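## Task

Six parcels sit stacked on the top tier of a mail cart, and each has a mail stop code printed on its top face. Move the parcel marked C36 into the letter tray on the desk so that no part of it sticks out past the tray's edge. Every other parcel must finish on the cart's top tier, within its rim. At the end the gripper must be open and the robot moved away, so that nothing stays in place only because the robot holds it. The robot must not tip over or be left leaning, or the task fails.

## Robot and tools

ROBOT. TidyBot++ is a wheeled base 0.54 m long, 0.50 m wide and 0.38 m tall with four powered casters. It carries one seven-joint arm with a two-finger gripper. The shoulder sits 0.12 m ahead of the base centre at a height of 0.68 m. There are two cameras: base_camera (pinhole, 644x364) and wrist_camera (fisheye, 644x476), which looks along the hand. The arm starts folded with the hand pointing down. In that position the hand reaches up to 0.08 m past the base's front and the elbow rises to 1.15 m. With the hand pointing straight down it can reach about 0.94 m above the floor at most, and only close to the base.

FRAMES. Base frame: origin on the floor below the base centre, x forward, y left, z up. hand_pose is reported in this frame for the point between the finger pads. Its z axis runs along the fingers, and the fingers open along its y axis. The odometry frame is the base frame as it was when the scene began. base_odometry counts wheel turns, so wheel slip shows up as travel, and it drifts a few cm and several degrees over many moves. Heading is positive to the left, in -3.142..3.142. base_tilt is in degrees, positive when leaning forward or right, with a fixed bias of about 1 degree.

execute_actions(actions, cameras). actions is a list holding one action or none; an empty list only reports state and images. An action may contain:
- base: exactly one relative move from where the base is now. translate_m moves forward (+) or back in metres, -2..2. strafe_m moves left (+) or right in metres, -2..2. rotate_rad turns counter-clockwise from above (+), -6.3..6.3. A base move is counted from the base position given in the last state report.
- joints: absolute targets by name, in radians, for joint_1_rad..joint_7_rad, plus gripper_pos. joint_2_rad ranges -2.249..2.249, joint_4_rad -2.579..2.579 and joint_6_rad -2.099..2.099. Joints 1, 3, 5 and 7 accept any angle but turn the shorter way, so split turns into steps under half a turn. joint_1_rad positive turns the arm clockwise from above, opposite to rotate_rad. gripper_pos goes from 0 (open, gap about 85 mm) to 1 (closed); the gap is about 85*(1-gripper_pos) mm. With the hand pointing down, joint_7_rad = 1.57 makes the fingers open toward left and right.
- speeds: optional caps for this action only. translate_m and strafe_m take 0.05..0.5 m/s, and rotate_rad takes 0.1..1.57 rad/s; the defaults are the top values.
The motions in one action start together. A base move that would need more than 8.667 s is refused, and so is any call with an unknown key or an out-of-range value. A joint you leave out may keep pushing toward its earlier target. cameras takes base_camera, wrist_camera or all; omitting it gives all, and [] gives none.

ARM GEOMETRY. The upper arm is 0.42 m, the forearm 0.31 m and the hand 0.31 m long. With joint_1_rad=0, joint_3_rad=3.14 and joint_5_rad=0 the arm moves in the x-z plane. Measured from vertical (positive leaning forward), the upper arm is at j2, the forearm at j2-j4 and the hand at j2-j4-j6. Reach ahead of the shoulder is the sum of length*sin(angle), and height above it is the sum of length*cos(angle). Closed fingertips extend about 20 mm beyond the hand point.

Other tools:
- wait(seconds) takes 0..10 s and returns state and images without commanding anything.
- zoom_image(camera, region=[x0,y0,x1,y1]) returns a region of up to 504x504 pixels from the last full image, for example to read parcel codes.
- finished_scene(scene) ends the current scene for good and reports success. Call it only once the result is settled.

RESULT LINES. base_status and joint_status say how each motion ended:
- done: reached the target. For the base this only means the wheels turned the full amount.
- off_target: stopped away from the target and may still be pushing.
- contact_stop or time_out: stopped, now holding where it ended.
- not_followed, joint command not followed, with a cause: line: a self-collision check withheld the arm's targets. Only the gripper part of the action ran, and those targets may be retried later.
- limit_stop_at_motor_heat: a heat stop interrupted the move.
A blocked base can report done although it fell short. on_its_own lists motion you did not command. motor_effort gives each motor's effort in percent, with the peak in brackets; readings are noisy. At gripper_pos 1, done means the fingers closed on nothing, and off_target means they closed on an object. Motor temperatures are listed per joint. MOTOR HOT appears from 60 °C, and an OVER-TEMPERATURE FAULT at 75 °C lets the arm sink. ARM HIT means the arm struck the base or itself. A torque fault freezes the arm and gripper for 10 s and skips the rest of the call; limits are 104.5 N m for joints 1-4 and 51.3 N m for joints 5-7. If a call reports a stop, the later calls in that reply are not run.

ACCURACY. Friction and load leave the hand 1-2 cm off, or more when stretched out. To correct, send each joint its last command plus (desired minus read). Do not command a loaded joint to its current reading, because it will sag further. Rely on the camera images over hand_pose.

AVOID. Do not drive while the arm is snagged on anything around 0.8 m high or above, since the robot can tip. Avoid pushing sideways with a raised hand, ramming the base into furniture, dropping or throwing parcels, knocking cart parcels off, and holding loads for long periods. Loose objects may sometimes be nudged by outside disturbances. Before finishing, release the parcel, back the robot away, and check that it stands level.

Each tool is called after "Emit:" by a JSON object that holds its "op" and its "data".

## Session

I'll start by looking at the current state and the camera images.

Emit:
{"op": "execute_actions", "data": {"actions": []}}

Scene clock: 0.00 s.
Motor temperatures (°C, as the motors report them): [32 31 30 30 45 47 41]
base_odometry: x=+0.000 y=+0.000 heading=+0.000 (m, m, rad; odometry frame)
base_tilt: forward=+0.4 right=-0.6 (deg)
base_status: not commanded
joint_positions: joint_1_rad=-0.015 joint_2_rad=-0.383 joint_3_rad=+3.103 joint_4_rad=-2.529 joint_5_rad=-0.022 joint_6_rad=-0.902 joint_7_rad=+1.533 gripper_pos=+0.000
joint_status: not commanded
motor_effort: joint_1_rad=+0 joint_2_rad=+0 joint_3_rad=+1 joint_4_rad=+15 joint_5_rad=+1 joint_6_rad=+1 joint_7_rad=-1 (%)
hand_pose: x=+0.2537 y=+0.0122 z=+0.5908 quat_wxyz=(-0.004, +0.999, +0.001, +0.046) (m; base frame)
pictures: base_camera, wrist_camera
Images, in order (width x height): base_camera 644x364, wrist_camera 644x476.

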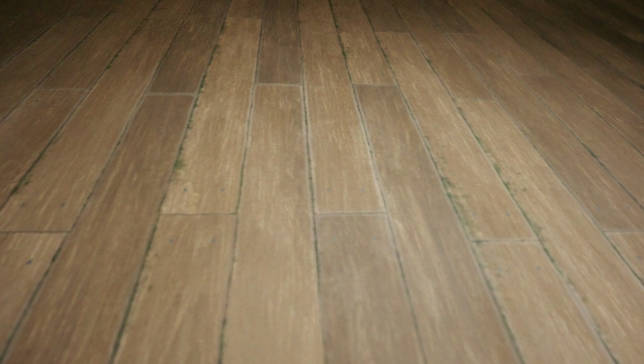

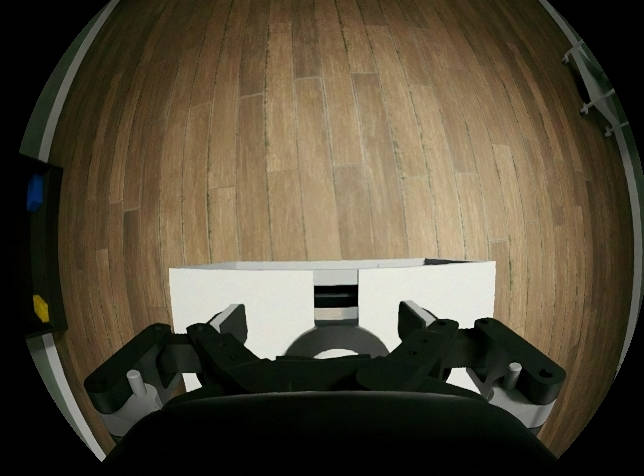

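Emit:
{"op": "execute_actions", "data": {"actions": [{"joints": {"joint_6_rad": 0.35}}]}}

Scene clock: 4.50 s.
Motor temperatures (°C, as the motors report them): [32 31 30 30 45 47 41]
base_odometry: x=+0.000 y=+0.000 heading=+0.000 (m, m, rad; odometry frame)
base_tilt: forward=+0.4 right=-0.6 (deg)
base_status: not commanded
joint_positions: joint_1_rad=-0.015 joint_2_rad=-0.383 joint_3_rad=+3.103 joint_4_rad=-2.529 joint_5_rad=-0.022 joint_6_rad=+0.339 joint_7_rad=+1.533 gripper_pos=+0.000
joint_status: all done
motor_effort: joint_1_rad=+0(0) joint_2_rad=-5(5) joint_3_rad=+0(0) joint_4_rad=+19(19) joint_5_rad=+1(0) joint_6_rad=+8(9) joint_7_rad=-1(0) (%)
hand_pose: x=+0.5272 y=+0.0220 z=+0.8277 quat_wxyz=(-0.025, +0.786, -0.001, +0.618) (m; base frame)
pictures: base_camera, wrist_camera
Images, in order (width x height): base_camera 644x364, wrist_camera 644x476.

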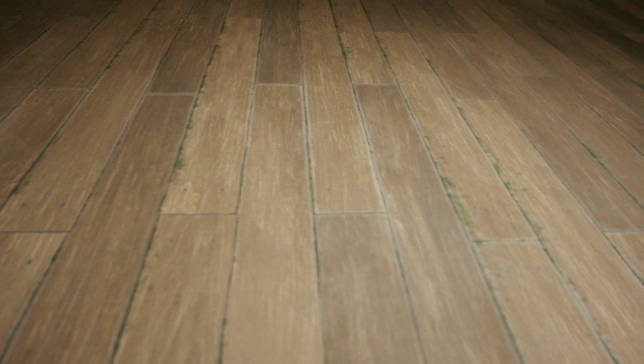

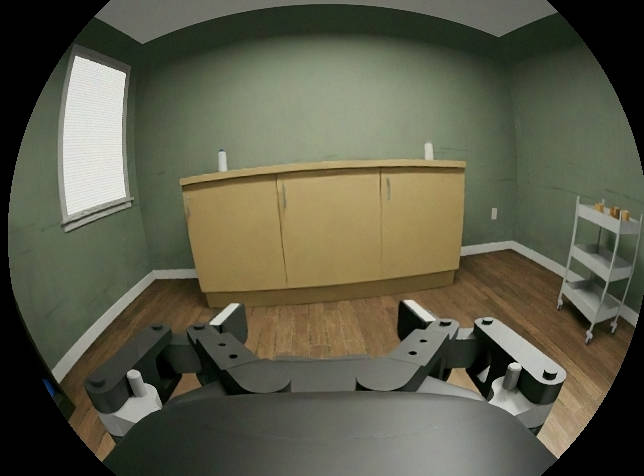

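Emit:
{"op": "execute_actions", "data": {"actions": [{"base": {"rotate_rad": -1.2}}]}}

Scene clock: 8.73 s.
Motor temperatures (°C, as the motors report them): [32 31 30 30 45 47 41]
base_odometry: x=+0.000 y=+0.000 heading=-1.199 (m, m, rad; odometry frame)
base_tilt: forward=+0.5 right=-0.6 (deg)
base_status: done
joint_positions: joint_1_rad=-0.015 joint_2_rad=-0.383 joint_3_rad=+3.103 joint_4_rad=-2.529 joint_5_rad=-0.022 joint_6_rad=+0.339 joint_7_rad=+1.533 gripper_pos=+0.000
joint_status: not commanded
motor_effort: joint_1_rad=+0(1) joint_2_rad=-6(6) joint_3_rad=+0(2) joint_4_rad=+19(19) joint_5_rad=+1(0) joint_6_rad=+8(8) joint_7_rad=-1(1) (%)
hand_pose: x=+0.5272 y=+0.0220 z=+0.8277 quat_wxyz=(-0.025, +0.786, -0.001, +0.618) (m; base frame)
pictures: base_camera, wrist_camera
Images, in order (width x height): base_camera 644x364, wrist_camera 644x476.

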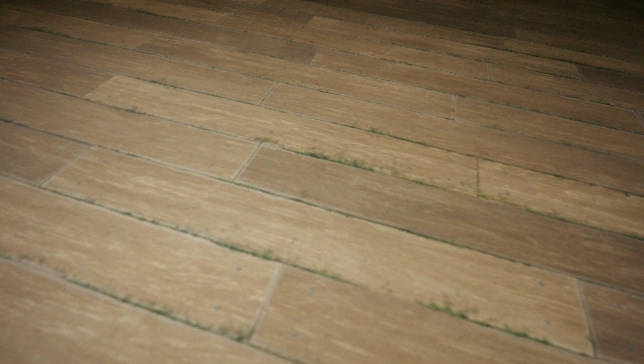

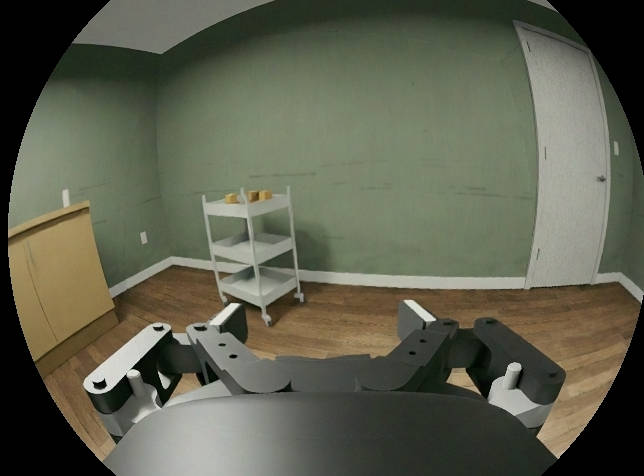

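Emit:
{"op": "zoom_image", "data": {"camera": "wrist_camera", "region": [180, 170, 330, 340]}}

Emit:
{"op": "execute_actions", "data": {"actions": [{"joints": {"joint_1_rad": 1.6}}], "cameras": ["wrist_camera"]}}

Region (180, 170, 330, 340) of wrist_camera's 644x476 image, scaled by 2.965; it fills the left 445 columns of this view, and the rest is white.

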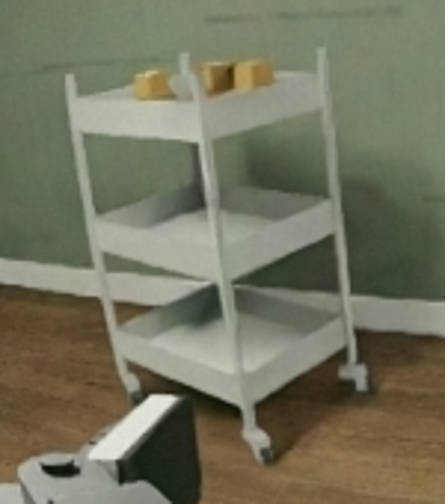

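Scene clock: 14.20 s.
Motor temperatures (°C, as the motors report them): [32 31 30 30 45 47 41]
base_odometry: x=+0.000 y=+0.000 heading=-1.199 (m, m, rad; odometry frame)
base_tilt: forward=+0.4 right=-0.6 (deg)
base_status: not commanded
joint_positions: joint_1_rad=+1.587 joint_2_rad=-0.383 joint_3_rad=+3.103 joint_4_rad=-2.529 joint_5_rad=-0.022 joint_6_rad=+0.339 joint_7_rad=+1.533 gripper_pos=+0.000
joint_status: all done
motor_effort: joint_1_rad=+0(0) joint_2_rad=-5(5) joint_3_rad=+0(1) joint_4_rad=+19(19) joint_5_rad=+1(1) joint_6_rad=+9(9) joint_7_rad=-2(1) (%)
hand_pose: x=+0.1281 y=-0.4087 z=+0.8277 quat_wxyz=(+0.426, +0.546, -0.565, +0.448) (m; base frame)
pictures: wrist_camera
Images, in order (width x height): wrist_camera 644x476.

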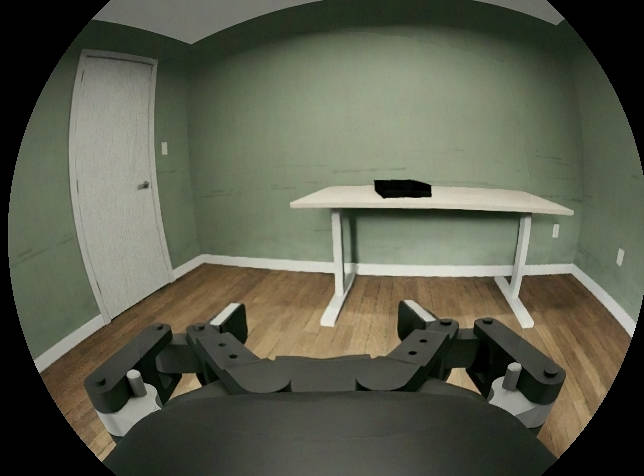

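Emit:
{"op": "execute_actions", "data": {"actions": [{"base": {"rotate_rad": -0.531}, "joints": {"joint_1_rad": 0.0, "joint_3_rad": 3.14, "joint_5_rad": 0.0, "joint_7_rad": 1.57}}], "cameras": []}}

Emit:
{"op": "execute_actions", "data": {"actions": [{"base": {"strafe_m": 1.546}, "joints": {"joint_2_rad": 0.0, "joint_4_rad": -1.2, "joint_6_rad": -1.0}}]}}

Scene clock: 80.90 s.
Motor temperatures (°C, as the motors report them): [32 31 30 31 45 47 41]
base_odometry: x=+0.000 y=+0.000 heading=-1.730 (m, m, rad; odometry frame)
base_tilt: forward=+0.5 right=-0.6 (deg)
base_status: done
joint_positions: joint_1_rad=+0.013 joint_2_rad=-0.383 joint_3_rad=+3.124 joint_4_rad=-2.529 joint_5_rad=-0.022 joint_6_rad=+0.339 joint_7_rad=+1.534 gripper_pos=+0.000
joint_status: all done
motor_effort: joint_1_rad=+0(1) joint_2_rad=-5(6) joint_3_rad=+0(0) joint_4_rad=+19(19) joint_5_rad=+1(1) joint_6_rad=+9(8) joint_7_rad=-1(1) (%)
hand_pose: x=+0.5280 y=+0.0013 z=+0.8279 quat_wxyz=(-0.013, +0.785, -0.021, +0.619) (m; base frame)
pictures: none
No camera images: the call's "cameras" was empty. Leave "cameras" out to get every camera's image.

Scene clock: 85.33 s.
Motor temperatures (°C, as the motors report them): [32 31 30 31 45 47 41]
base_odometry: x=+1.527 y=-0.246 heading=-1.730 (m, m, rad; odometry frame)
base_tilt: forward=+0.5 right=-0.6 (deg)
base_status: done
joint_positions: joint_1_rad=+0.008 joint_2_rad=-0.023 joint_3_rad=+3.131 joint_4_rad=-1.218 joint_5_rad=-0.022 joint_6_rad=-0.967 joint_7_rad=+1.534 gripper_pos=+0.000
joint_status: all done
motor_effort: joint_1_rad=+0(2) joint_2_rad=-19(19) joint_3_rad=-1(1) joint_4_rad=+19(21) joint_5_rad=+1(0) joint_6_rad=+7(10) joint_7_rad=-1(1) (%)
hand_pose: x=+0.6598 y=+0.0089 z=+1.0444 quat_wxyz=(-0.020, +0.882, -0.016, +0.470) (m; base frame)
pictures: base_camera, wrist_camera
Images, in order (width x height): base_camera 644x364, wrist_camera 644x476.

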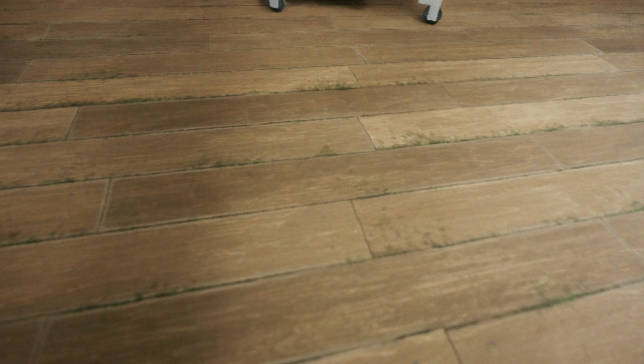

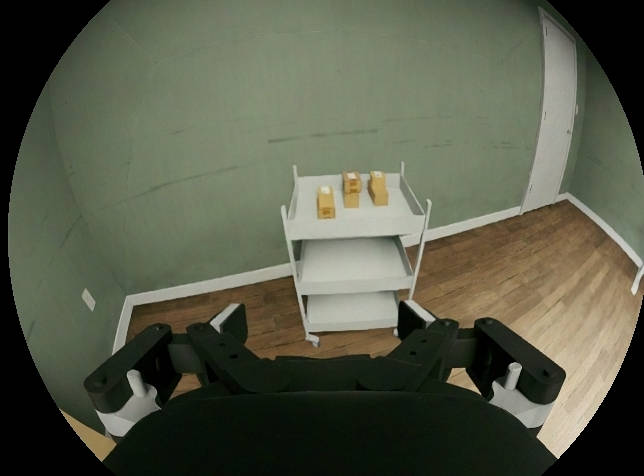

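Emit:
{"op": "zoom_image", "data": {"camera": "wrist_camera", "region": [270, 150, 450, 260]}}

Region (270, 150, 450, 260) of wrist_camera's 644x476 image, scaled by 2.800.

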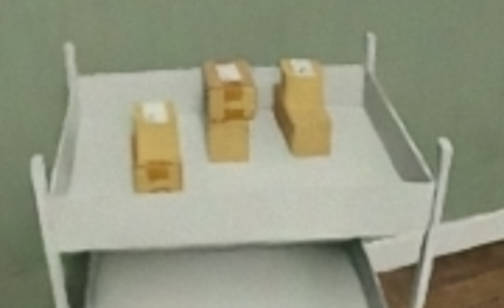

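Emit:
{"op": "execute_actions", "data": {"actions": [{"base": {"translate_m": 0.75}, "joints": {"joint_2_rad": 0.25, "joint_4_rad": -0.85, "joint_6_rad": -1.65}}]}}

Scene clock: 110.27 s.
Motor temperatures (°C, as the motors report them): [32 31 30 31 45 47 41]
base_odometry: x=+1.408 y=-0.987 heading=-1.730 (m, m, rad; odometry frame)
base_tilt: forward=+0.5 right=-0.6 (deg)
base_status: done
joint_positions: joint_1_rad=+0.008 joint_2_rad=+0.243 joint_3_rad=+3.131 joint_4_rad=-0.869 joint_5_rad=-0.022 joint_6_rad=-1.620 joint_7_rad=+1.534 gripper_pos=+0.000
joint_status: all done
motor_effort: joint_1_rad=+0(1) joint_2_rad=-24(28) joint_3_rad=-1(1) joint_4_rad=+17(20) joint_5_rad=+1(0) joint_6_rad=+4(7) joint_7_rad=-1(1) (%)
hand_pose: x=+0.6259 y=+0.0090 z=+0.9441 quat_wxyz=(-0.016, +0.979, -0.014, +0.203) (m; base frame)
pictures: base_camera, wrist_camera
Images, in order (width x height): base_camera 644x364, wrist_camera 644x476.

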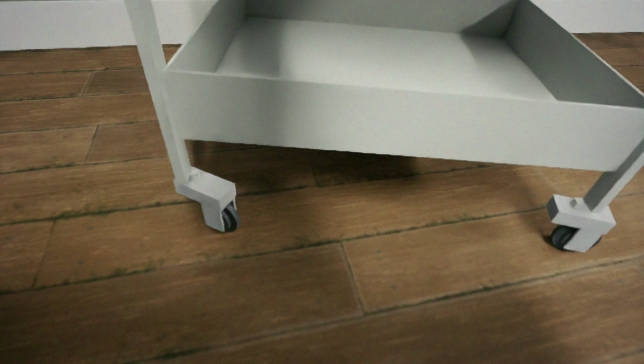

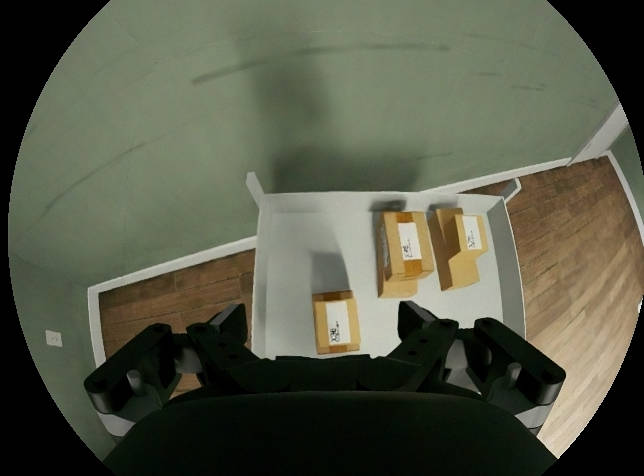

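Emit:
{"op": "zoom_image", "data": {"camera": "wrist_camera", "region": [290, 190, 510, 370]}}

Region (290, 190, 510, 370) of wrist_camera's 644x476 image, scaled by 2.291; it fills the top 412 rows of this view, and the rest is white.

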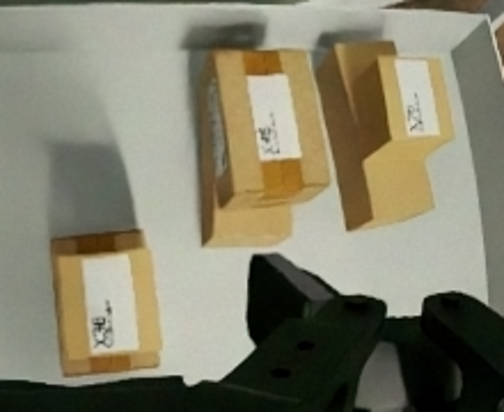

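Emit:
{"op": "zoom_image", "data": {"camera": "wrist_camera", "region": [305, 285, 375, 360]}}

Emit:
{"op": "zoom_image", "data": {"camera": "wrist_camera", "region": [370, 200, 500, 300]}}

Region (305, 285, 375, 360) of wrist_camera's 644x476 image, scaled by 6.720; it fills the left 470 columns of this view, and the rest is white.

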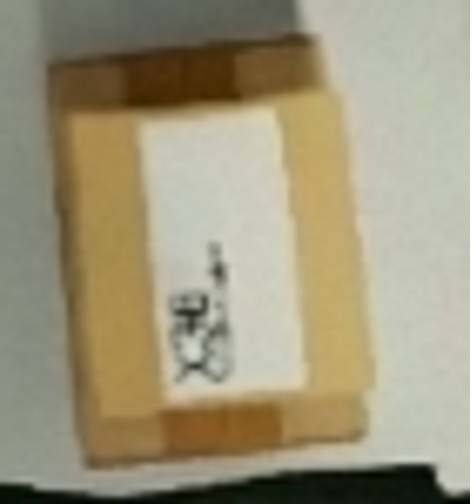

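Region (370, 200, 500, 300) of wrist_camera's 644x476 image, scaled by 3.877; it fills the top 388 rows of this view, and the rest is white.

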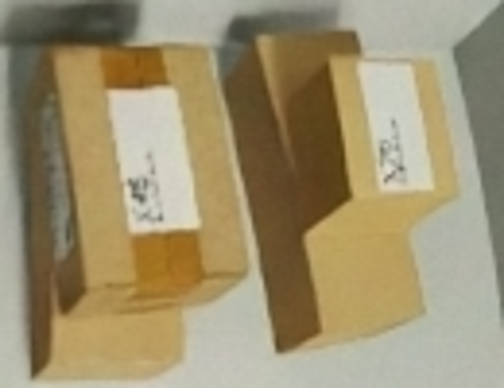

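Emit:
{"op": "execute_actions", "data": {"actions": [{"base": {"translate_m": 0.13}, "joints": {"joint_2_rad": 0.168, "joint_4_rad": -1.235, "joint_5_rad": 0.025, "joint_6_rad": -1.78, "joint_7_rad": 1.655}}]}}

Scene clock: 231.97 s.
Motor temperatures (°C, as the motors report them): [32 32 30 32 45 47 42]
base_odometry: x=+1.387 y=-1.115 heading=-1.730 (m, m, rad; odometry frame)
base_tilt: forward=+0.4 right=-0.6 (deg)
base_status: done
joint_positions: joint_1_rad=+0.008 joint_2_rad=+0.185 joint_3_rad=+3.131 joint_4_rad=-1.218 joint_5_rad=-0.022 joint_6_rad=-1.748 joint_7_rad=+1.620 gripper_pos=+0.000
joint_status: all done
motor_effort: joint_1_rad=+0(0) joint_2_rad=-23(29) joint_3_rad=+0(1) joint_4_rad=+16(17) joint_5_rad=+0(1) joint_6_rad=+1(4) joint_7_rad=-1(1) (%)
hand_pose: x=+0.5031 y=+0.0089 z=+0.8367 quat_wxyz=(-0.012, +1.000, +0.028, -0.005) (m; base frame)
pictures: base_camera, wrist_camera
Images, in order (width x height): base_camera 644x364, wrist_camera 644x476.

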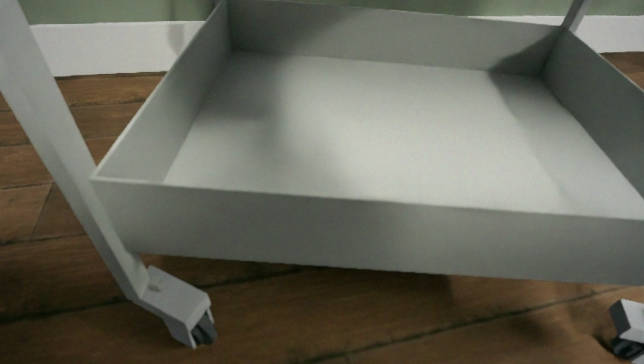

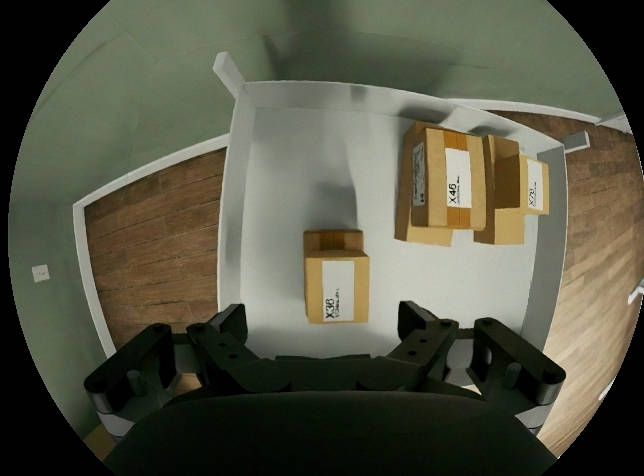

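Emit:
{"op": "zoom_image", "data": {"camera": "wrist_camera", "region": [220, 110, 580, 360]}}

Region (220, 110, 580, 360) of wrist_camera's 644x476 image, scaled by 1.400; it fills the top 350 rows of this view, and the rest is white.

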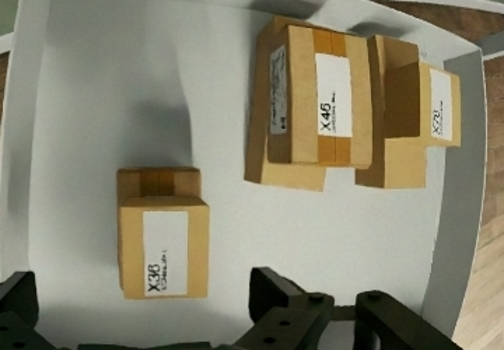

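Emit:
{"op": "execute_actions", "data": {"actions": [{"base": {"strafe_m": -0.011}, "joints": {"joint_2_rad": 0.152, "joint_4_rad": -1.531, "joint_6_rad": -1.445}}], "cameras": ["wrist_camera"]}}

Scene clock: 271.30 s.
Motor temperatures (°C, as the motors report them): [32 32 30 31 45 47 42]
base_odometry: x=+1.376 y=-1.113 heading=-1.729 (m, m, rad; odometry frame)
base_tilt: forward=+0.4 right=-0.6 (deg)
base_status: done
joint_positions: joint_1_rad=+0.006 joint_2_rad=+0.175 joint_3_rad=+3.133 joint_4_rad=-1.514 joint_5_rad=-0.021 joint_6_rad=-1.477 joint_7_rad=+1.620 gripper_pos=+0.000
joint_status: all done
motor_effort: joint_1_rad=+0(3) joint_2_rad=-23(24) joint_3_rad=+0(1) joint_4_rad=+16(16) joint_5_rad=+0(1) joint_6_rad=+0(0) joint_7_rad=-1(1) (%)
hand_pose: x=+0.4970 y=+0.0087 z=+0.7480 quat_wxyz=(-0.012, +1.000, +0.024, -0.012) (m; base frame)
pictures: wrist_camera
Images, in order (width x height): wrist_camera 644x476.

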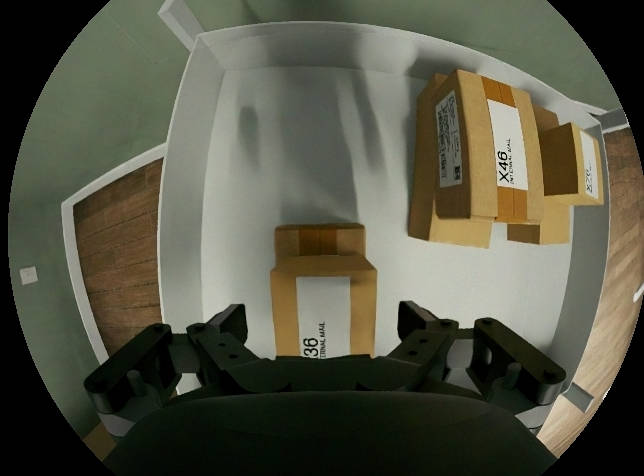

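Emit:
{"op": "execute_actions", "data": {"actions": [{"joints": {"gripper_pos": 1.0}}], "cameras": ["wrist_camera"]}}

Scene clock: 286.13 s.
Motor temperatures (°C, as the motors report them): [32 33 30 31 45 47 42]
base_odometry: x=+1.376 y=-1.113 heading=-1.729 (m, m, rad; odometry frame)
base_tilt: forward=+0.6 right=-0.6 (deg)
base_status: not commanded
joint_positions: joint_1_rad=+0.006 joint_2_rad=+0.166 joint_3_rad=+3.133 joint_4_rad=-1.517 joint_5_rad=-0.021 joint_6_rad=-1.476 joint_7_rad=+1.620 gripper_pos=+0.471
joint_status: gripper_pos off_target (ended at +0.471, target +1.000)
motor_effort: joint_1_rad=+0(0) joint_2_rad=-23(23) joint_3_rad=+0(1) joint_4_rad=+17(18) joint_5_rad=+0(0) joint_6_rad=+1(1) joint_7_rad=+0(1) (%)
hand_pose: x=+0.4952 y=+0.0087 z=+0.7502 quat_wxyz=(-0.011, +1.000, +0.025, -0.009) (m; base frame)
pictures: wrist_camera
Images, in order (width x height): wrist_camera 644x476.

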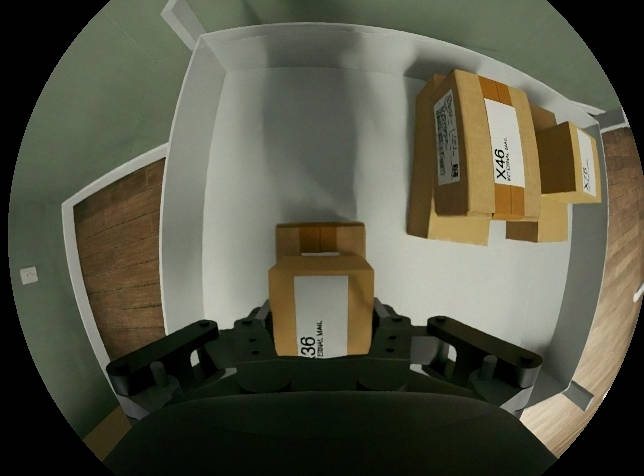

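Emit:
{"op": "execute_actions", "data": {"actions": [{"base": {"strafe_m": -0.14}, "joints": {"joint_2_rad": 0.032, "joint_4_rad": -1.536, "joint_6_rad": -1.602}, "speeds": {"strafe_m": 0.25}}]}}

Scene clock: 315.77 s.
Motor temperatures (°C, as the motors report them): [32 33 30 31 45 47 42]
base_odometry: x=+1.238 y=-1.091 heading=-1.729 (m, m, rad; odometry frame)
base_tilt: forward=+0.5 right=-0.6 (deg)
base_status: done
joint_positions: joint_1_rad=+0.005 joint_2_rad=+0.039 joint_3_rad=+3.136 joint_4_rad=-1.518 joint_5_rad=-0.020 joint_6_rad=-1.576 joint_7_rad=+1.620 gripper_pos=+0.471
joint_status: all done
motor_effort: joint_1_rad=+0(2) joint_2_rad=-19(24) joint_3_rad=-1(2) joint_4_rad=+17(18) joint_5_rad=+1(1) joint_6_rad=+2(1) joint_7_rad=-1(1) (%)
hand_pose: x=+0.4525 y=+0.0080 z=+0.7952 quat_wxyz=(-0.010, +1.000, +0.025, +0.005) (m; base frame)
pictures: base_camera, wrist_camera
Images, in order (width x height): base_camera 644x364, wrist_camera 644x476.

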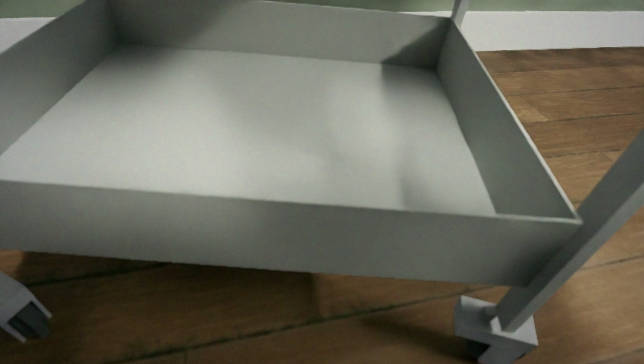

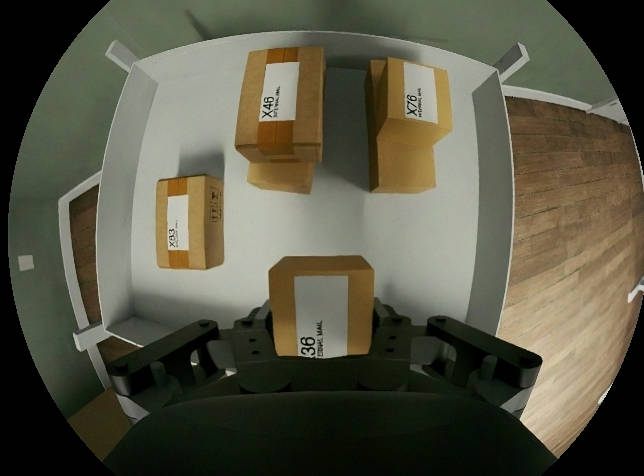

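Emit:
{"op": "zoom_image", "data": {"camera": "wrist_camera", "region": [140, 160, 240, 280]}}

Region (140, 160, 240, 280) of wrist_camera's 644x476 image, scaled by 4.200.

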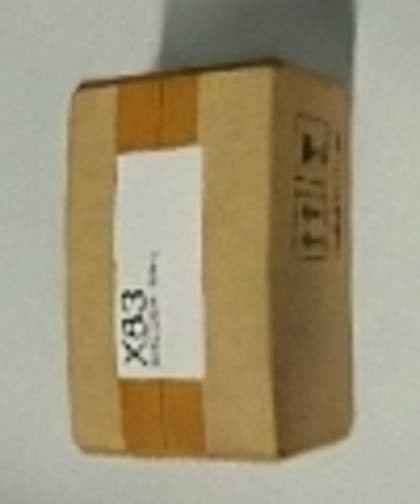

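Emit:
{"op": "execute_actions", "data": {"actions": [{"joints": {"joint_2_rad": 0.085, "joint_4_rad": -1.776, "joint_6_rad": -1.276}}], "cameras": ["wrist_camera"]}}

Scene clock: 333.33 s.
Motor temperatures (°C, as the motors report them): [32 33 30 31 45 47 42]
base_odometry: x=+1.238 y=-1.091 heading=-1.729 (m, m, rad; odometry frame)
base_tilt: forward=+0.4 right=-0.6 (deg)
base_status: not commanded
joint_positions: joint_1_rad=+0.005 joint_2_rad=+0.071 joint_3_rad=+3.136 joint_4_rad=-1.761 joint_5_rad=-0.020 joint_6_rad=-1.307 joint_7_rad=+1.620 gripper_pos=+0.471
joint_status: all done
motor_effort: joint_1_rad=+0(0) joint_2_rad=-19(20) joint_3_rad=-1(1) joint_4_rad=+16(18) joint_5_rad=+1(0) joint_6_rad=+0(0) joint_7_rad=-1(0) (%)
hand_pose: x=+0.4532 y=+0.0078 z=+0.7089 quat_wxyz=(-0.010, +1.000, +0.022, +0.001) (m; base frame)
pictures: wrist_camera
Images, in order (width x height): wrist_camera 644x476.

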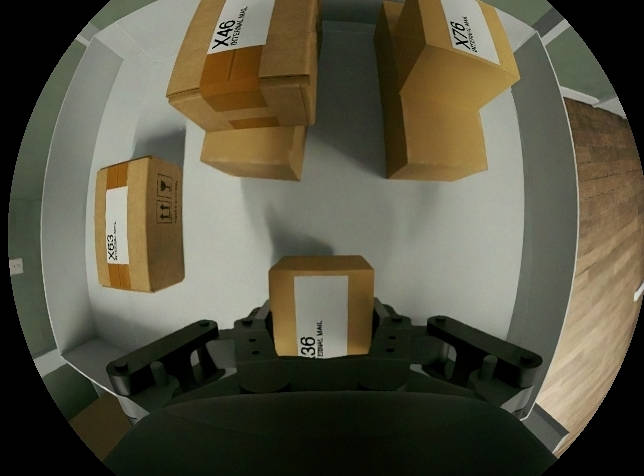

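Emit:
{"op": "execute_actions", "data": {"actions": [{"joints": {"joint_4_rad": -1.808, "joint_6_rad": -1.244}}], "cameras": []}}

Scene clock: 342.30 s.
Motor temperatures (°C, as the motors report them): [32 33 30 31 45 47 42]
base_odometry: x=+1.238 y=-1.091 heading=-1.729 (m, m, rad; odometry frame)
base_tilt: forward=+0.4 right=-0.6 (deg)
base_status: not commanded
joint_positions: joint_1_rad=+0.005 joint_2_rad=+0.071 joint_3_rad=+3.136 joint_4_rad=-1.794 joint_5_rad=-0.020 joint_6_rad=-1.276 joint_7_rad=+1.620 gripper_pos=+0.471
joint_status: all done
motor_effort: joint_1_rad=+0(0) joint_2_rad=-17(19) joint_3_rad=+0(1) joint_4_rad=+14(17) joint_5_rad=+0(0) joint_6_rad=+1(0) joint_7_rad=+0(0) (%)
hand_pose: x=+0.4499 y=+0.0077 z=+0.6991 quat_wxyz=(-0.010, +1.000, +0.022, +0.000) (m; base frame)
pictures: none
No camera images: the call's "cameras" was empty. Leave "cameras" out to get every camera's image.

Emit:
{"op": "execute_actions", "data": {"actions": [{"joints": {"gripper_pos": 0.15}}], "cameras": ["wrist_camera"]}}

Scene clock: 345.10 s.
Motor temperatures (°C, as the motors report them): [32 33 30 31 45 47 42]
base_odometry: x=+1.238 y=-1.091 heading=-1.729 (m, m, rad; odometry frame)
base_tilt: forward=+0.5 right=-0.6 (deg)
base_status: not commanded
joint_positions: joint_1_rad=+0.005 joint_2_rad=+0.071 joint_3_rad=+3.136 joint_4_rad=-1.794 joint_5_rad=-0.020 joint_6_rad=-1.276 joint_7_rad=+1.620 gripper_pos=+0.150
joint_status: all done
motor_effort: joint_1_rad=+0(1) joint_2_rad=-19(19) joint_3_rad=+0(0) joint_4_rad=+16(16) joint_5_rad=+1(0) joint_6_rad=+0(0) joint_7_rad=-1(1) (%)
hand_pose: x=+0.4497 y=+0.0077 z=+0.6990 quat_wxyz=(-0.010, +1.000, +0.022, +0.000) (m; base frame)
pictures: wrist_camera
Images, in order (width x height): wrist_camera 644x476.

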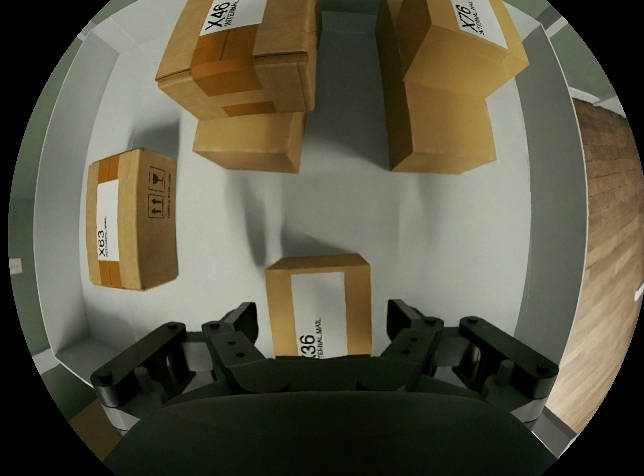

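Emit:
{"op": "execute_actions", "data": {"actions": [{"joints": {"joint_4_rad": -1.232, "joint_6_rad": -1.852}}], "cameras": ["wrist_camera"]}}

Scene clock: 403.27 s.
Motor temperatures (°C, as the motors report them): [32 32 30 31 45 47 42]
base_odometry: x=+1.238 y=-1.091 heading=-1.729 (m, m, rad; odometry frame)
base_tilt: forward=+0.5 right=-0.6 (deg)
base_status: not commanded
joint_positions: joint_1_rad=+0.005 joint_2_rad=+0.071 joint_3_rad=+3.136 joint_4_rad=-1.250 joint_5_rad=-0.020 joint_6_rad=-1.821 joint_7_rad=+1.620 gripper_pos=+0.150
joint_status: all done
motor_effort: joint_1_rad=+1(0) joint_2_rad=-19(20) joint_3_rad=-1(0) joint_4_rad=+16(18) joint_5_rad=+0(0) joint_6_rad=+1(1) joint_7_rad=+0(0) (%)
hand_pose: x=+0.4534 y=+0.0077 z=+0.8679 quat_wxyz=(-0.010, +1.000, +0.027, +0.000) (m; base frame)
pictures: wrist_camera
Images, in order (width x height): wrist_camera 644x476.

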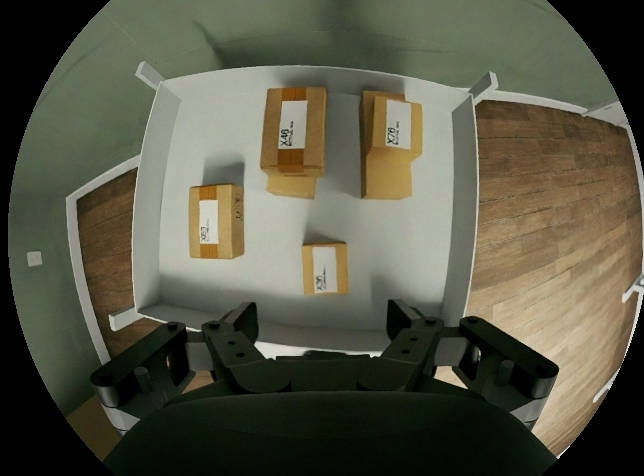

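Emit:
{"op": "zoom_image", "data": {"camera": "wrist_camera", "region": [240, 60, 480, 220]}}

Region (240, 60, 480, 220) of wrist_camera's 644x476 image, scaled by 2.100.

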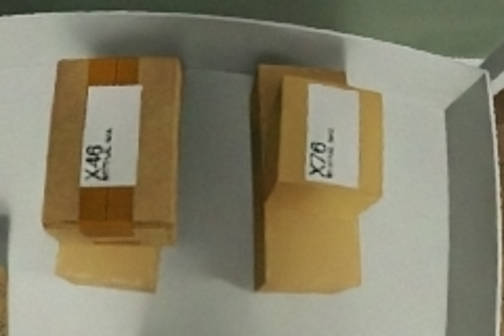

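Emit:
{"op": "execute_actions", "data": {"actions": [{"base": {"strafe_m": -0.0655}, "joints": {"joint_2_rad": 0.464, "joint_4_rad": -0.835, "joint_6_rad": -1.865, "joint_7_rad": 1.469}}], "cameras": ["wrist_camera"]}}

Scene clock: 428.23 s.
Motor temperatures (°C, as the motors report them): [32 32 30 31 45 47 42]
base_odometry: x=+1.173 y=-1.081 heading=-1.729 (m, m, rad; odometry frame)
base_tilt: forward=+0.3 right=-0.6 (deg)
base_status: done
joint_positions: joint_1_rad=+0.004 joint_2_rad=+0.459 joint_3_rad=+3.138 joint_4_rad=-0.857 joint_5_rad=-0.020 joint_6_rad=-1.831 joint_7_rad=+1.504 gripper_pos=+0.150
joint_status: all done
motor_effort: joint_1_rad=+0(2) joint_2_rad=-32(34) joint_3_rad=-1(2) joint_4_rad=+16(17) joint_5_rad=+0(1) joint_6_rad=+0(1) joint_7_rad=+0(1) (%)
hand_pose: x=+0.6079 y=+0.0067 z=+0.8271 quat_wxyz=(-0.010, +0.999, -0.031, -0.003) (m; base frame)
pictures: wrist_camera
Images, in order (width x height): wrist_camera 644x476.

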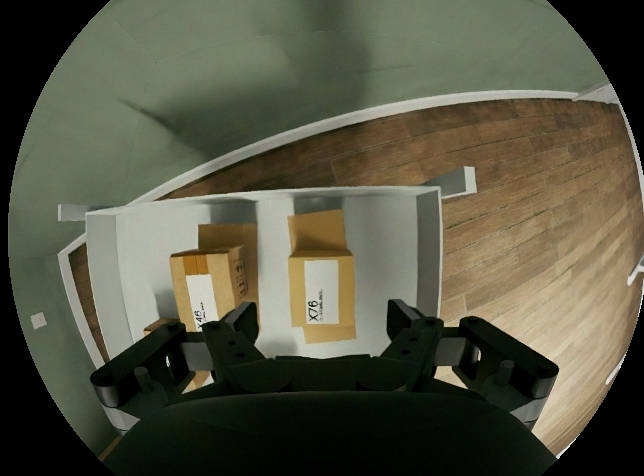

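Emit:
{"op": "execute_actions", "data": {"actions": [{"joints": {"joint_2_rad": 0.41, "joint_4_rad": -1.198, "joint_6_rad": -1.503}}], "cameras": ["wrist_camera"]}}

Scene clock: 433.97 s.
Motor temperatures (°C, as the motors report them): [32 32 30 31 45 47 42]
base_odometry: x=+1.173 y=-1.081 heading=-1.729 (m, m, rad; odometry frame)
base_tilt: forward=+0.4 right=-0.6 (deg)
base_status: not commanded
joint_positions: joint_1_rad=+0.004 joint_2_rad=+0.432 joint_3_rad=+3.138 joint_4_rad=-1.181 joint_5_rad=-0.020 joint_6_rad=-1.535 joint_7_rad=+1.504 gripper_pos=+0.150
joint_status: all done
motor_effort: joint_1_rad=+0(0) joint_2_rad=-32(34) joint_3_rad=-1(1) joint_4_rad=+16(17) joint_5_rad=+0(0) joint_6_rad=+1(0) joint_7_rad=-1(1) (%)
hand_pose: x=+0.6072 y=+0.0071 z=+0.7394 quat_wxyz=(-0.011, +0.999, -0.034, -0.004) (m; base frame)
pictures: wrist_camera
Images, in order (width x height): wrist_camera 644x476.

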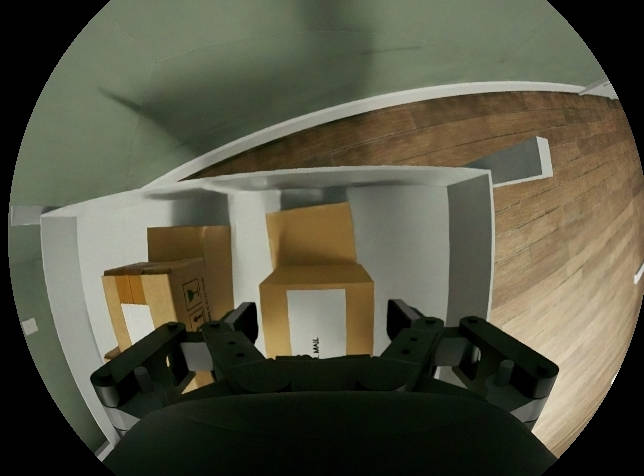

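Emit:
{"op": "execute_actions", "data": {"actions": [{"joints": {"gripper_pos": 1.0}}], "cameras": ["wrist_camera"]}}

Scene clock: 439.73 s.
Motor temperatures (°C, as the motors report them): [32 32 30 31 45 47 42]
base_odometry: x=+1.173 y=-1.081 heading=-1.729 (m, m, rad; odometry frame)
base_tilt: forward=+0.4 right=-0.6 (deg)
base_status: not commanded
joint_positions: joint_1_rad=+0.004 joint_2_rad=+0.426 joint_3_rad=+3.138 joint_4_rad=-1.183 joint_5_rad=-0.019 joint_6_rad=-1.535 joint_7_rad=+1.504 gripper_pos=+0.465
joint_status: gripper_pos off_target (ended at +0.465, target +1.000)
motor_effort: joint_1_rad=+0(1) joint_2_rad=-33(33) joint_3_rad=-1(1) joint_4_rad=+17(17) joint_5_rad=+0(1) joint_6_rad=+1(1) joint_7_rad=+0(1) (%)
hand_pose: x=+0.6063 y=+0.0069 z=+0.7417 quat_wxyz=(-0.010, +0.999, -0.034, -0.001) (m; base frame)
pictures: wrist_camera
Images, in order (width x height): wrist_camera 644x476.

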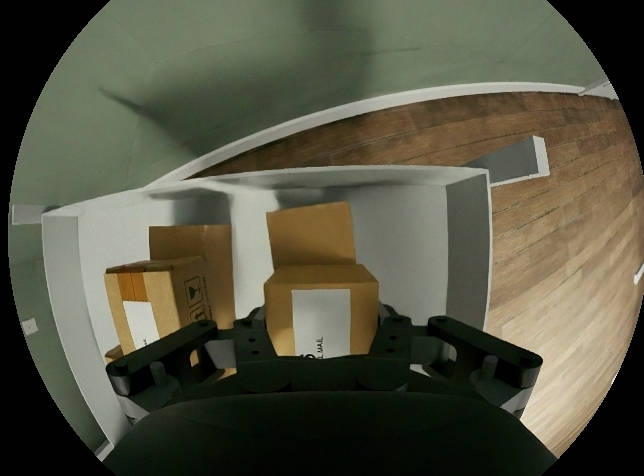

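Emit:
{"op": "execute_actions", "data": {"actions": [{"base": {"strafe_m": -0.019}, "joints": {"joint_2_rad": 0.037, "joint_4_rad": -1.539, "joint_6_rad": -1.602}, "speeds": {"strafe_m": 0.05}}], "cameras": ["wrist_camera"]}}

Scene clock: 468.43 s.
Motor temperatures (°C, as the motors report them): [32 33 30 31 45 47 42]
base_odometry: x=+1.154 y=-1.078 heading=-1.729 (m, m, rad; odometry frame)
base_tilt: forward=+0.5 right=-0.6 (deg)
base_status: done
joint_positions: joint_1_rad=+0.003 joint_2_rad=+0.047 joint_3_rad=+3.138 joint_4_rad=-1.521 joint_5_rad=-0.019 joint_6_rad=-1.572 joint_7_rad=+1.504 gripper_pos=+0.465
joint_status: all done
motor_effort: joint_1_rad=+0(3) joint_2_rad=-19(34) joint_3_rad=+0(2) joint_4_rad=+17(18) joint_5_rad=+0(1) joint_6_rad=+0(0) joint_7_rad=-1(1) (%)
hand_pose: x=+0.4537 y=+0.0078 z=+0.7918 quat_wxyz=(-0.010, +0.999, -0.033, +0.001) (m; base frame)
pictures: wrist_camera
Images, in order (width x height): wrist_camera 644x476.

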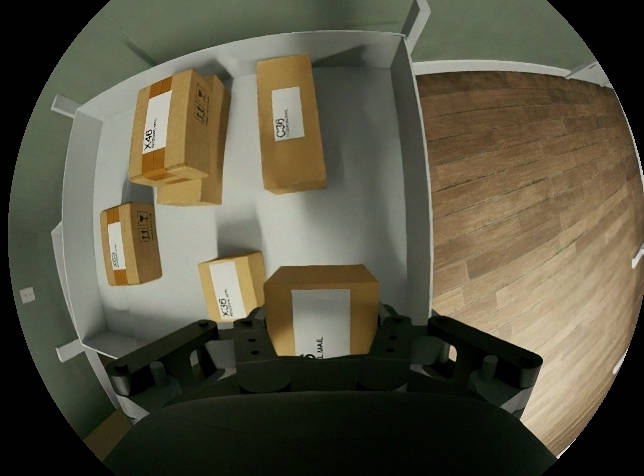

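Emit:
{"op": "zoom_image", "data": {"camera": "wrist_camera", "region": [230, 40, 370, 210]}}

Region (230, 40, 370, 210) of wrist_camera's 644x476 image, scaled by 2.965; it fills the left 415 columns of this view, and the rest is white.

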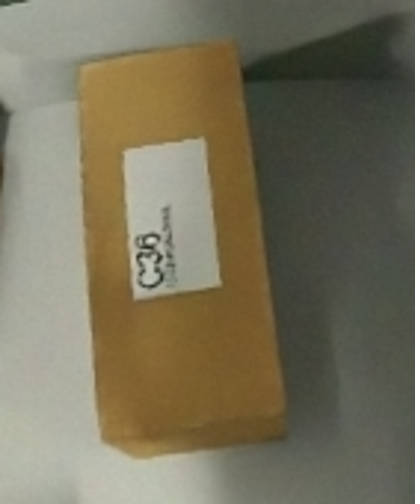

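Emit:
{"op": "execute_actions", "data": {"actions": [{"joints": {"joint_4_rad": -1.859, "joint_6_rad": -1.219}}], "cameras": ["wrist_camera"]}}

Scene clock: 481.10 s.
Motor temperatures (°C, as the motors report them): [32 33 30 31 45 47 42]
base_odometry: x=+1.154 y=-1.078 heading=-1.729 (m, m, rad; odometry frame)
base_tilt: forward=+0.4 right=-0.6 (deg)
base_status: not commanded
joint_positions: joint_1_rad=+0.003 joint_2_rad=+0.047 joint_3_rad=+3.138 joint_4_rad=-1.843 joint_5_rad=-0.019 joint_6_rad=-1.251 joint_7_rad=+1.504 gripper_pos=+0.465
joint_status: all done
motor_effort: joint_1_rad=+0(0) joint_2_rad=-18(19) joint_3_rad=-1(0) joint_4_rad=+16(17) joint_5_rad=+0(0) joint_6_rad=+0(0) joint_7_rad=-1(0) (%)
hand_pose: x=+0.4375 y=+0.0075 z=+0.6921 quat_wxyz=(-0.009, +0.999, -0.036, +0.000) (m; base frame)
pictures: wrist_camera
Images, in order (width x height): wrist_camera 644x476.

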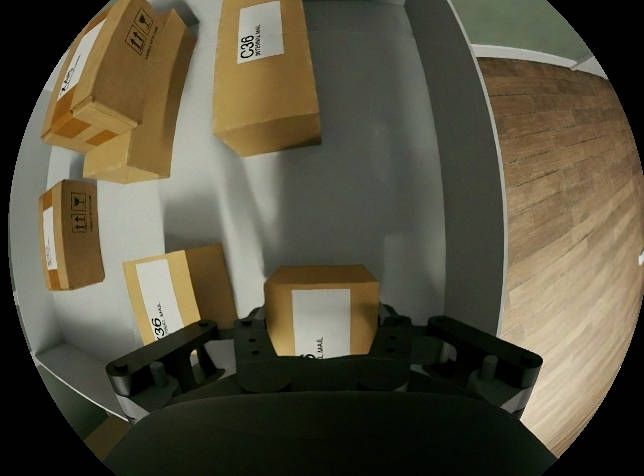

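Emit:
{"op": "execute_actions", "data": {"actions": [{"joints": {"joint_4_rad": -1.872, "joint_6_rad": -1.206, "gripper_pos": 0.22}}], "cameras": ["wrist_camera"]}}

Scene clock: 486.47 s.
Motor temperatures (°C, as the motors report them): [32 33 30 31 45 47 42]
base_odometry: x=+1.154 y=-1.078 heading=-1.729 (m, m, rad; odometry frame)
base_tilt: forward=+0.5 right=-0.6 (deg)
base_status: not commanded
joint_positions: joint_1_rad=+0.003 joint_2_rad=+0.047 joint_3_rad=+3.138 joint_4_rad=-1.856 joint_5_rad=-0.019 joint_6_rad=-1.239 joint_7_rad=+1.504 gripper_pos=+0.220
joint_status: all done
motor_effort: joint_1_rad=+0(1) joint_2_rad=-18(18) joint_3_rad=+0(1) joint_4_rad=+16(15) joint_5_rad=+1(0) joint_6_rad=+1(1) joint_7_rad=-1(1) (%)
hand_pose: x=+0.4359 y=+0.0075 z=+0.6884 quat_wxyz=(-0.009, +0.999, -0.036, +0.000) (m; base frame)
pictures: wrist_camera
Images, in order (width x height): wrist_camera 644x476.

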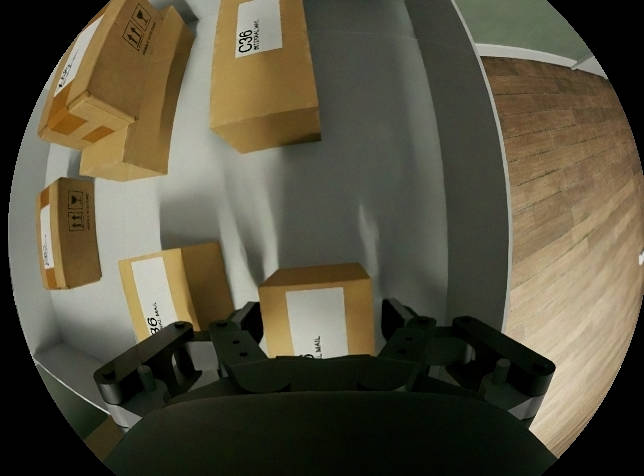

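Emit:
{"op": "execute_actions", "data": {"actions": [{"joints": {"joint_4_rad": -1.355, "joint_6_rad": -1.754}}], "cameras": []}}

Emit:
{"op": "execute_actions", "data": {"actions": [{"base": {"strafe_m": 0.016}, "joints": {"joint_2_rad": 0.437, "joint_4_rad": -0.97, "joint_7_rad": 1.633}}], "cameras": ["wrist_camera"]}}

Scene clock: 562.53 s.
Motor temperatures (°C, as the motors report them): [32 33 30 31 45 47 42]
base_odometry: x=+1.154 y=-1.078 heading=-1.729 (m, m, rad; odometry frame)
base_tilt: forward=+0.5 right=-0.6 (deg)
base_status: not commanded
joint_positions: joint_1_rad=+0.003 joint_2_rad=+0.047 joint_3_rad=+3.138 joint_4_rad=-1.373 joint_5_rad=-0.019 joint_6_rad=-1.723 joint_7_rad=+1.504 gripper_pos=+0.220
joint_status: all done
motor_effort: joint_1_rad=+0(0) joint_2_rad=-18(19) joint_3_rad=+0(1) joint_4_rad=+16(17) joint_5_rad=+0(1) joint_6_rad=+1(1) joint_7_rad=-1(1) (%)
hand_pose: x=+0.4492 y=+0.0077 z=+0.8381 quat_wxyz=(-0.010, +0.999, -0.031, -0.001) (m; base frame)
pictures: none
No camera images: the call's "cameras" was empty. Leave "cameras" out to get every camera's image.

Scene clock: 564.07 s.
Motor temperatures (°C, as the motors report them): [32 33 30 31 45 47 42]
base_odometry: x=+1.170 y=-1.081 heading=-1.729 (m, m, rad; odometry frame)
base_tilt: forward=+0.5 right=-0.6 (deg)
base_status: done
joint_positions: joint_1_rad=-0.001 joint_2_rad=+0.433 joint_3_rad=+3.137 joint_4_rad=-0.992 joint_5_rad=-0.019 joint_6_rad=-1.723 joint_7_rad=+1.598 gripper_pos=+0.220
joint_status: all done
motor_effort: joint_1_rad=+0(3) joint_2_rad=-32(34) joint_3_rad=-1(2) joint_4_rad=+16(17) joint_5_rad=+0(1) joint_6_rad=+1(2) joint_7_rad=-1(1) (%)
hand_pose: x=+0.6045 y=+0.0092 z=+0.7982 quat_wxyz=(-0.010, +1.000, +0.017, -0.003) (m; base frame)
pictures: wrist_camera
Images, in order (width x height): wrist_camera 644x476.

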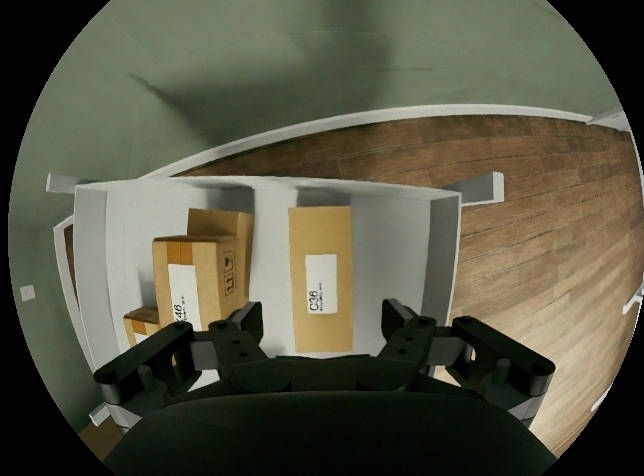

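Emit:
{"op": "zoom_image", "data": {"camera": "wrist_camera", "region": [150, 190, 450, 370]}}

Region (150, 190, 450, 370) of wrist_camera's 644x476 image, scaled by 1.680; it fills the top 302 rows of this view, and the rest is white.

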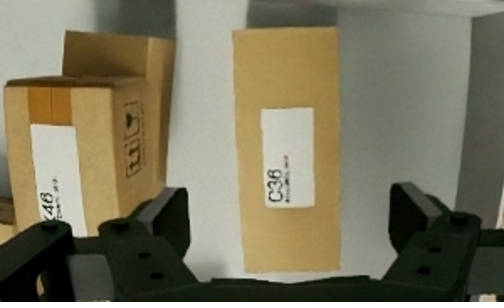

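Emit:
{"op": "execute_actions", "data": {"actions": [{"joints": {"joint_4_rad": -1.321, "joint_6_rad": -1.372}}], "cameras": ["wrist_camera"]}}

Scene clock: 578.87 s.
Motor temperatures (°C, as the motors report them): [32 33 30 31 45 47 42]
base_odometry: x=+1.170 y=-1.081 heading=-1.729 (m, m, rad; odometry frame)
base_tilt: forward=+0.5 right=-0.6 (deg)
base_status: not commanded
joint_positions: joint_1_rad=-0.001 joint_2_rad=+0.433 joint_3_rad=+3.137 joint_4_rad=-1.304 joint_5_rad=-0.019 joint_6_rad=-1.404 joint_7_rad=+1.598 gripper_pos=+0.220
joint_status: all done
motor_effort: joint_1_rad=+0(0) joint_2_rad=-32(34) joint_3_rad=-1(1) joint_4_rad=+17(17) joint_5_rad=+1(0) joint_6_rad=+1(2) joint_7_rad=+0(1) (%)
hand_pose: x=+0.6059 y=+0.0094 z=+0.7006 quat_wxyz=(-0.010, +1.000, +0.014, +0.001) (m; base frame)
pictures: wrist_camera
Images, in order (width x height): wrist_camera 644x476.

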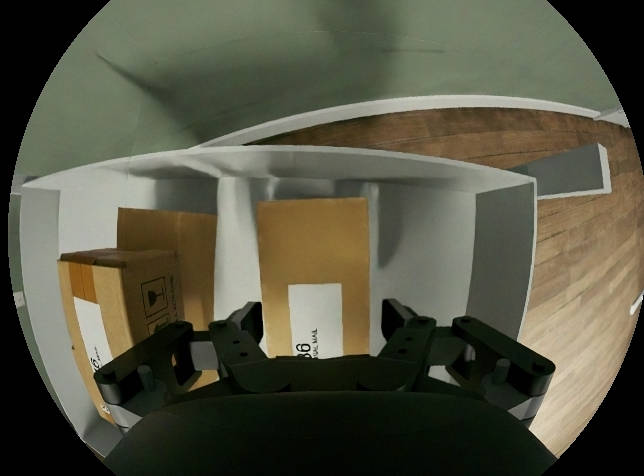

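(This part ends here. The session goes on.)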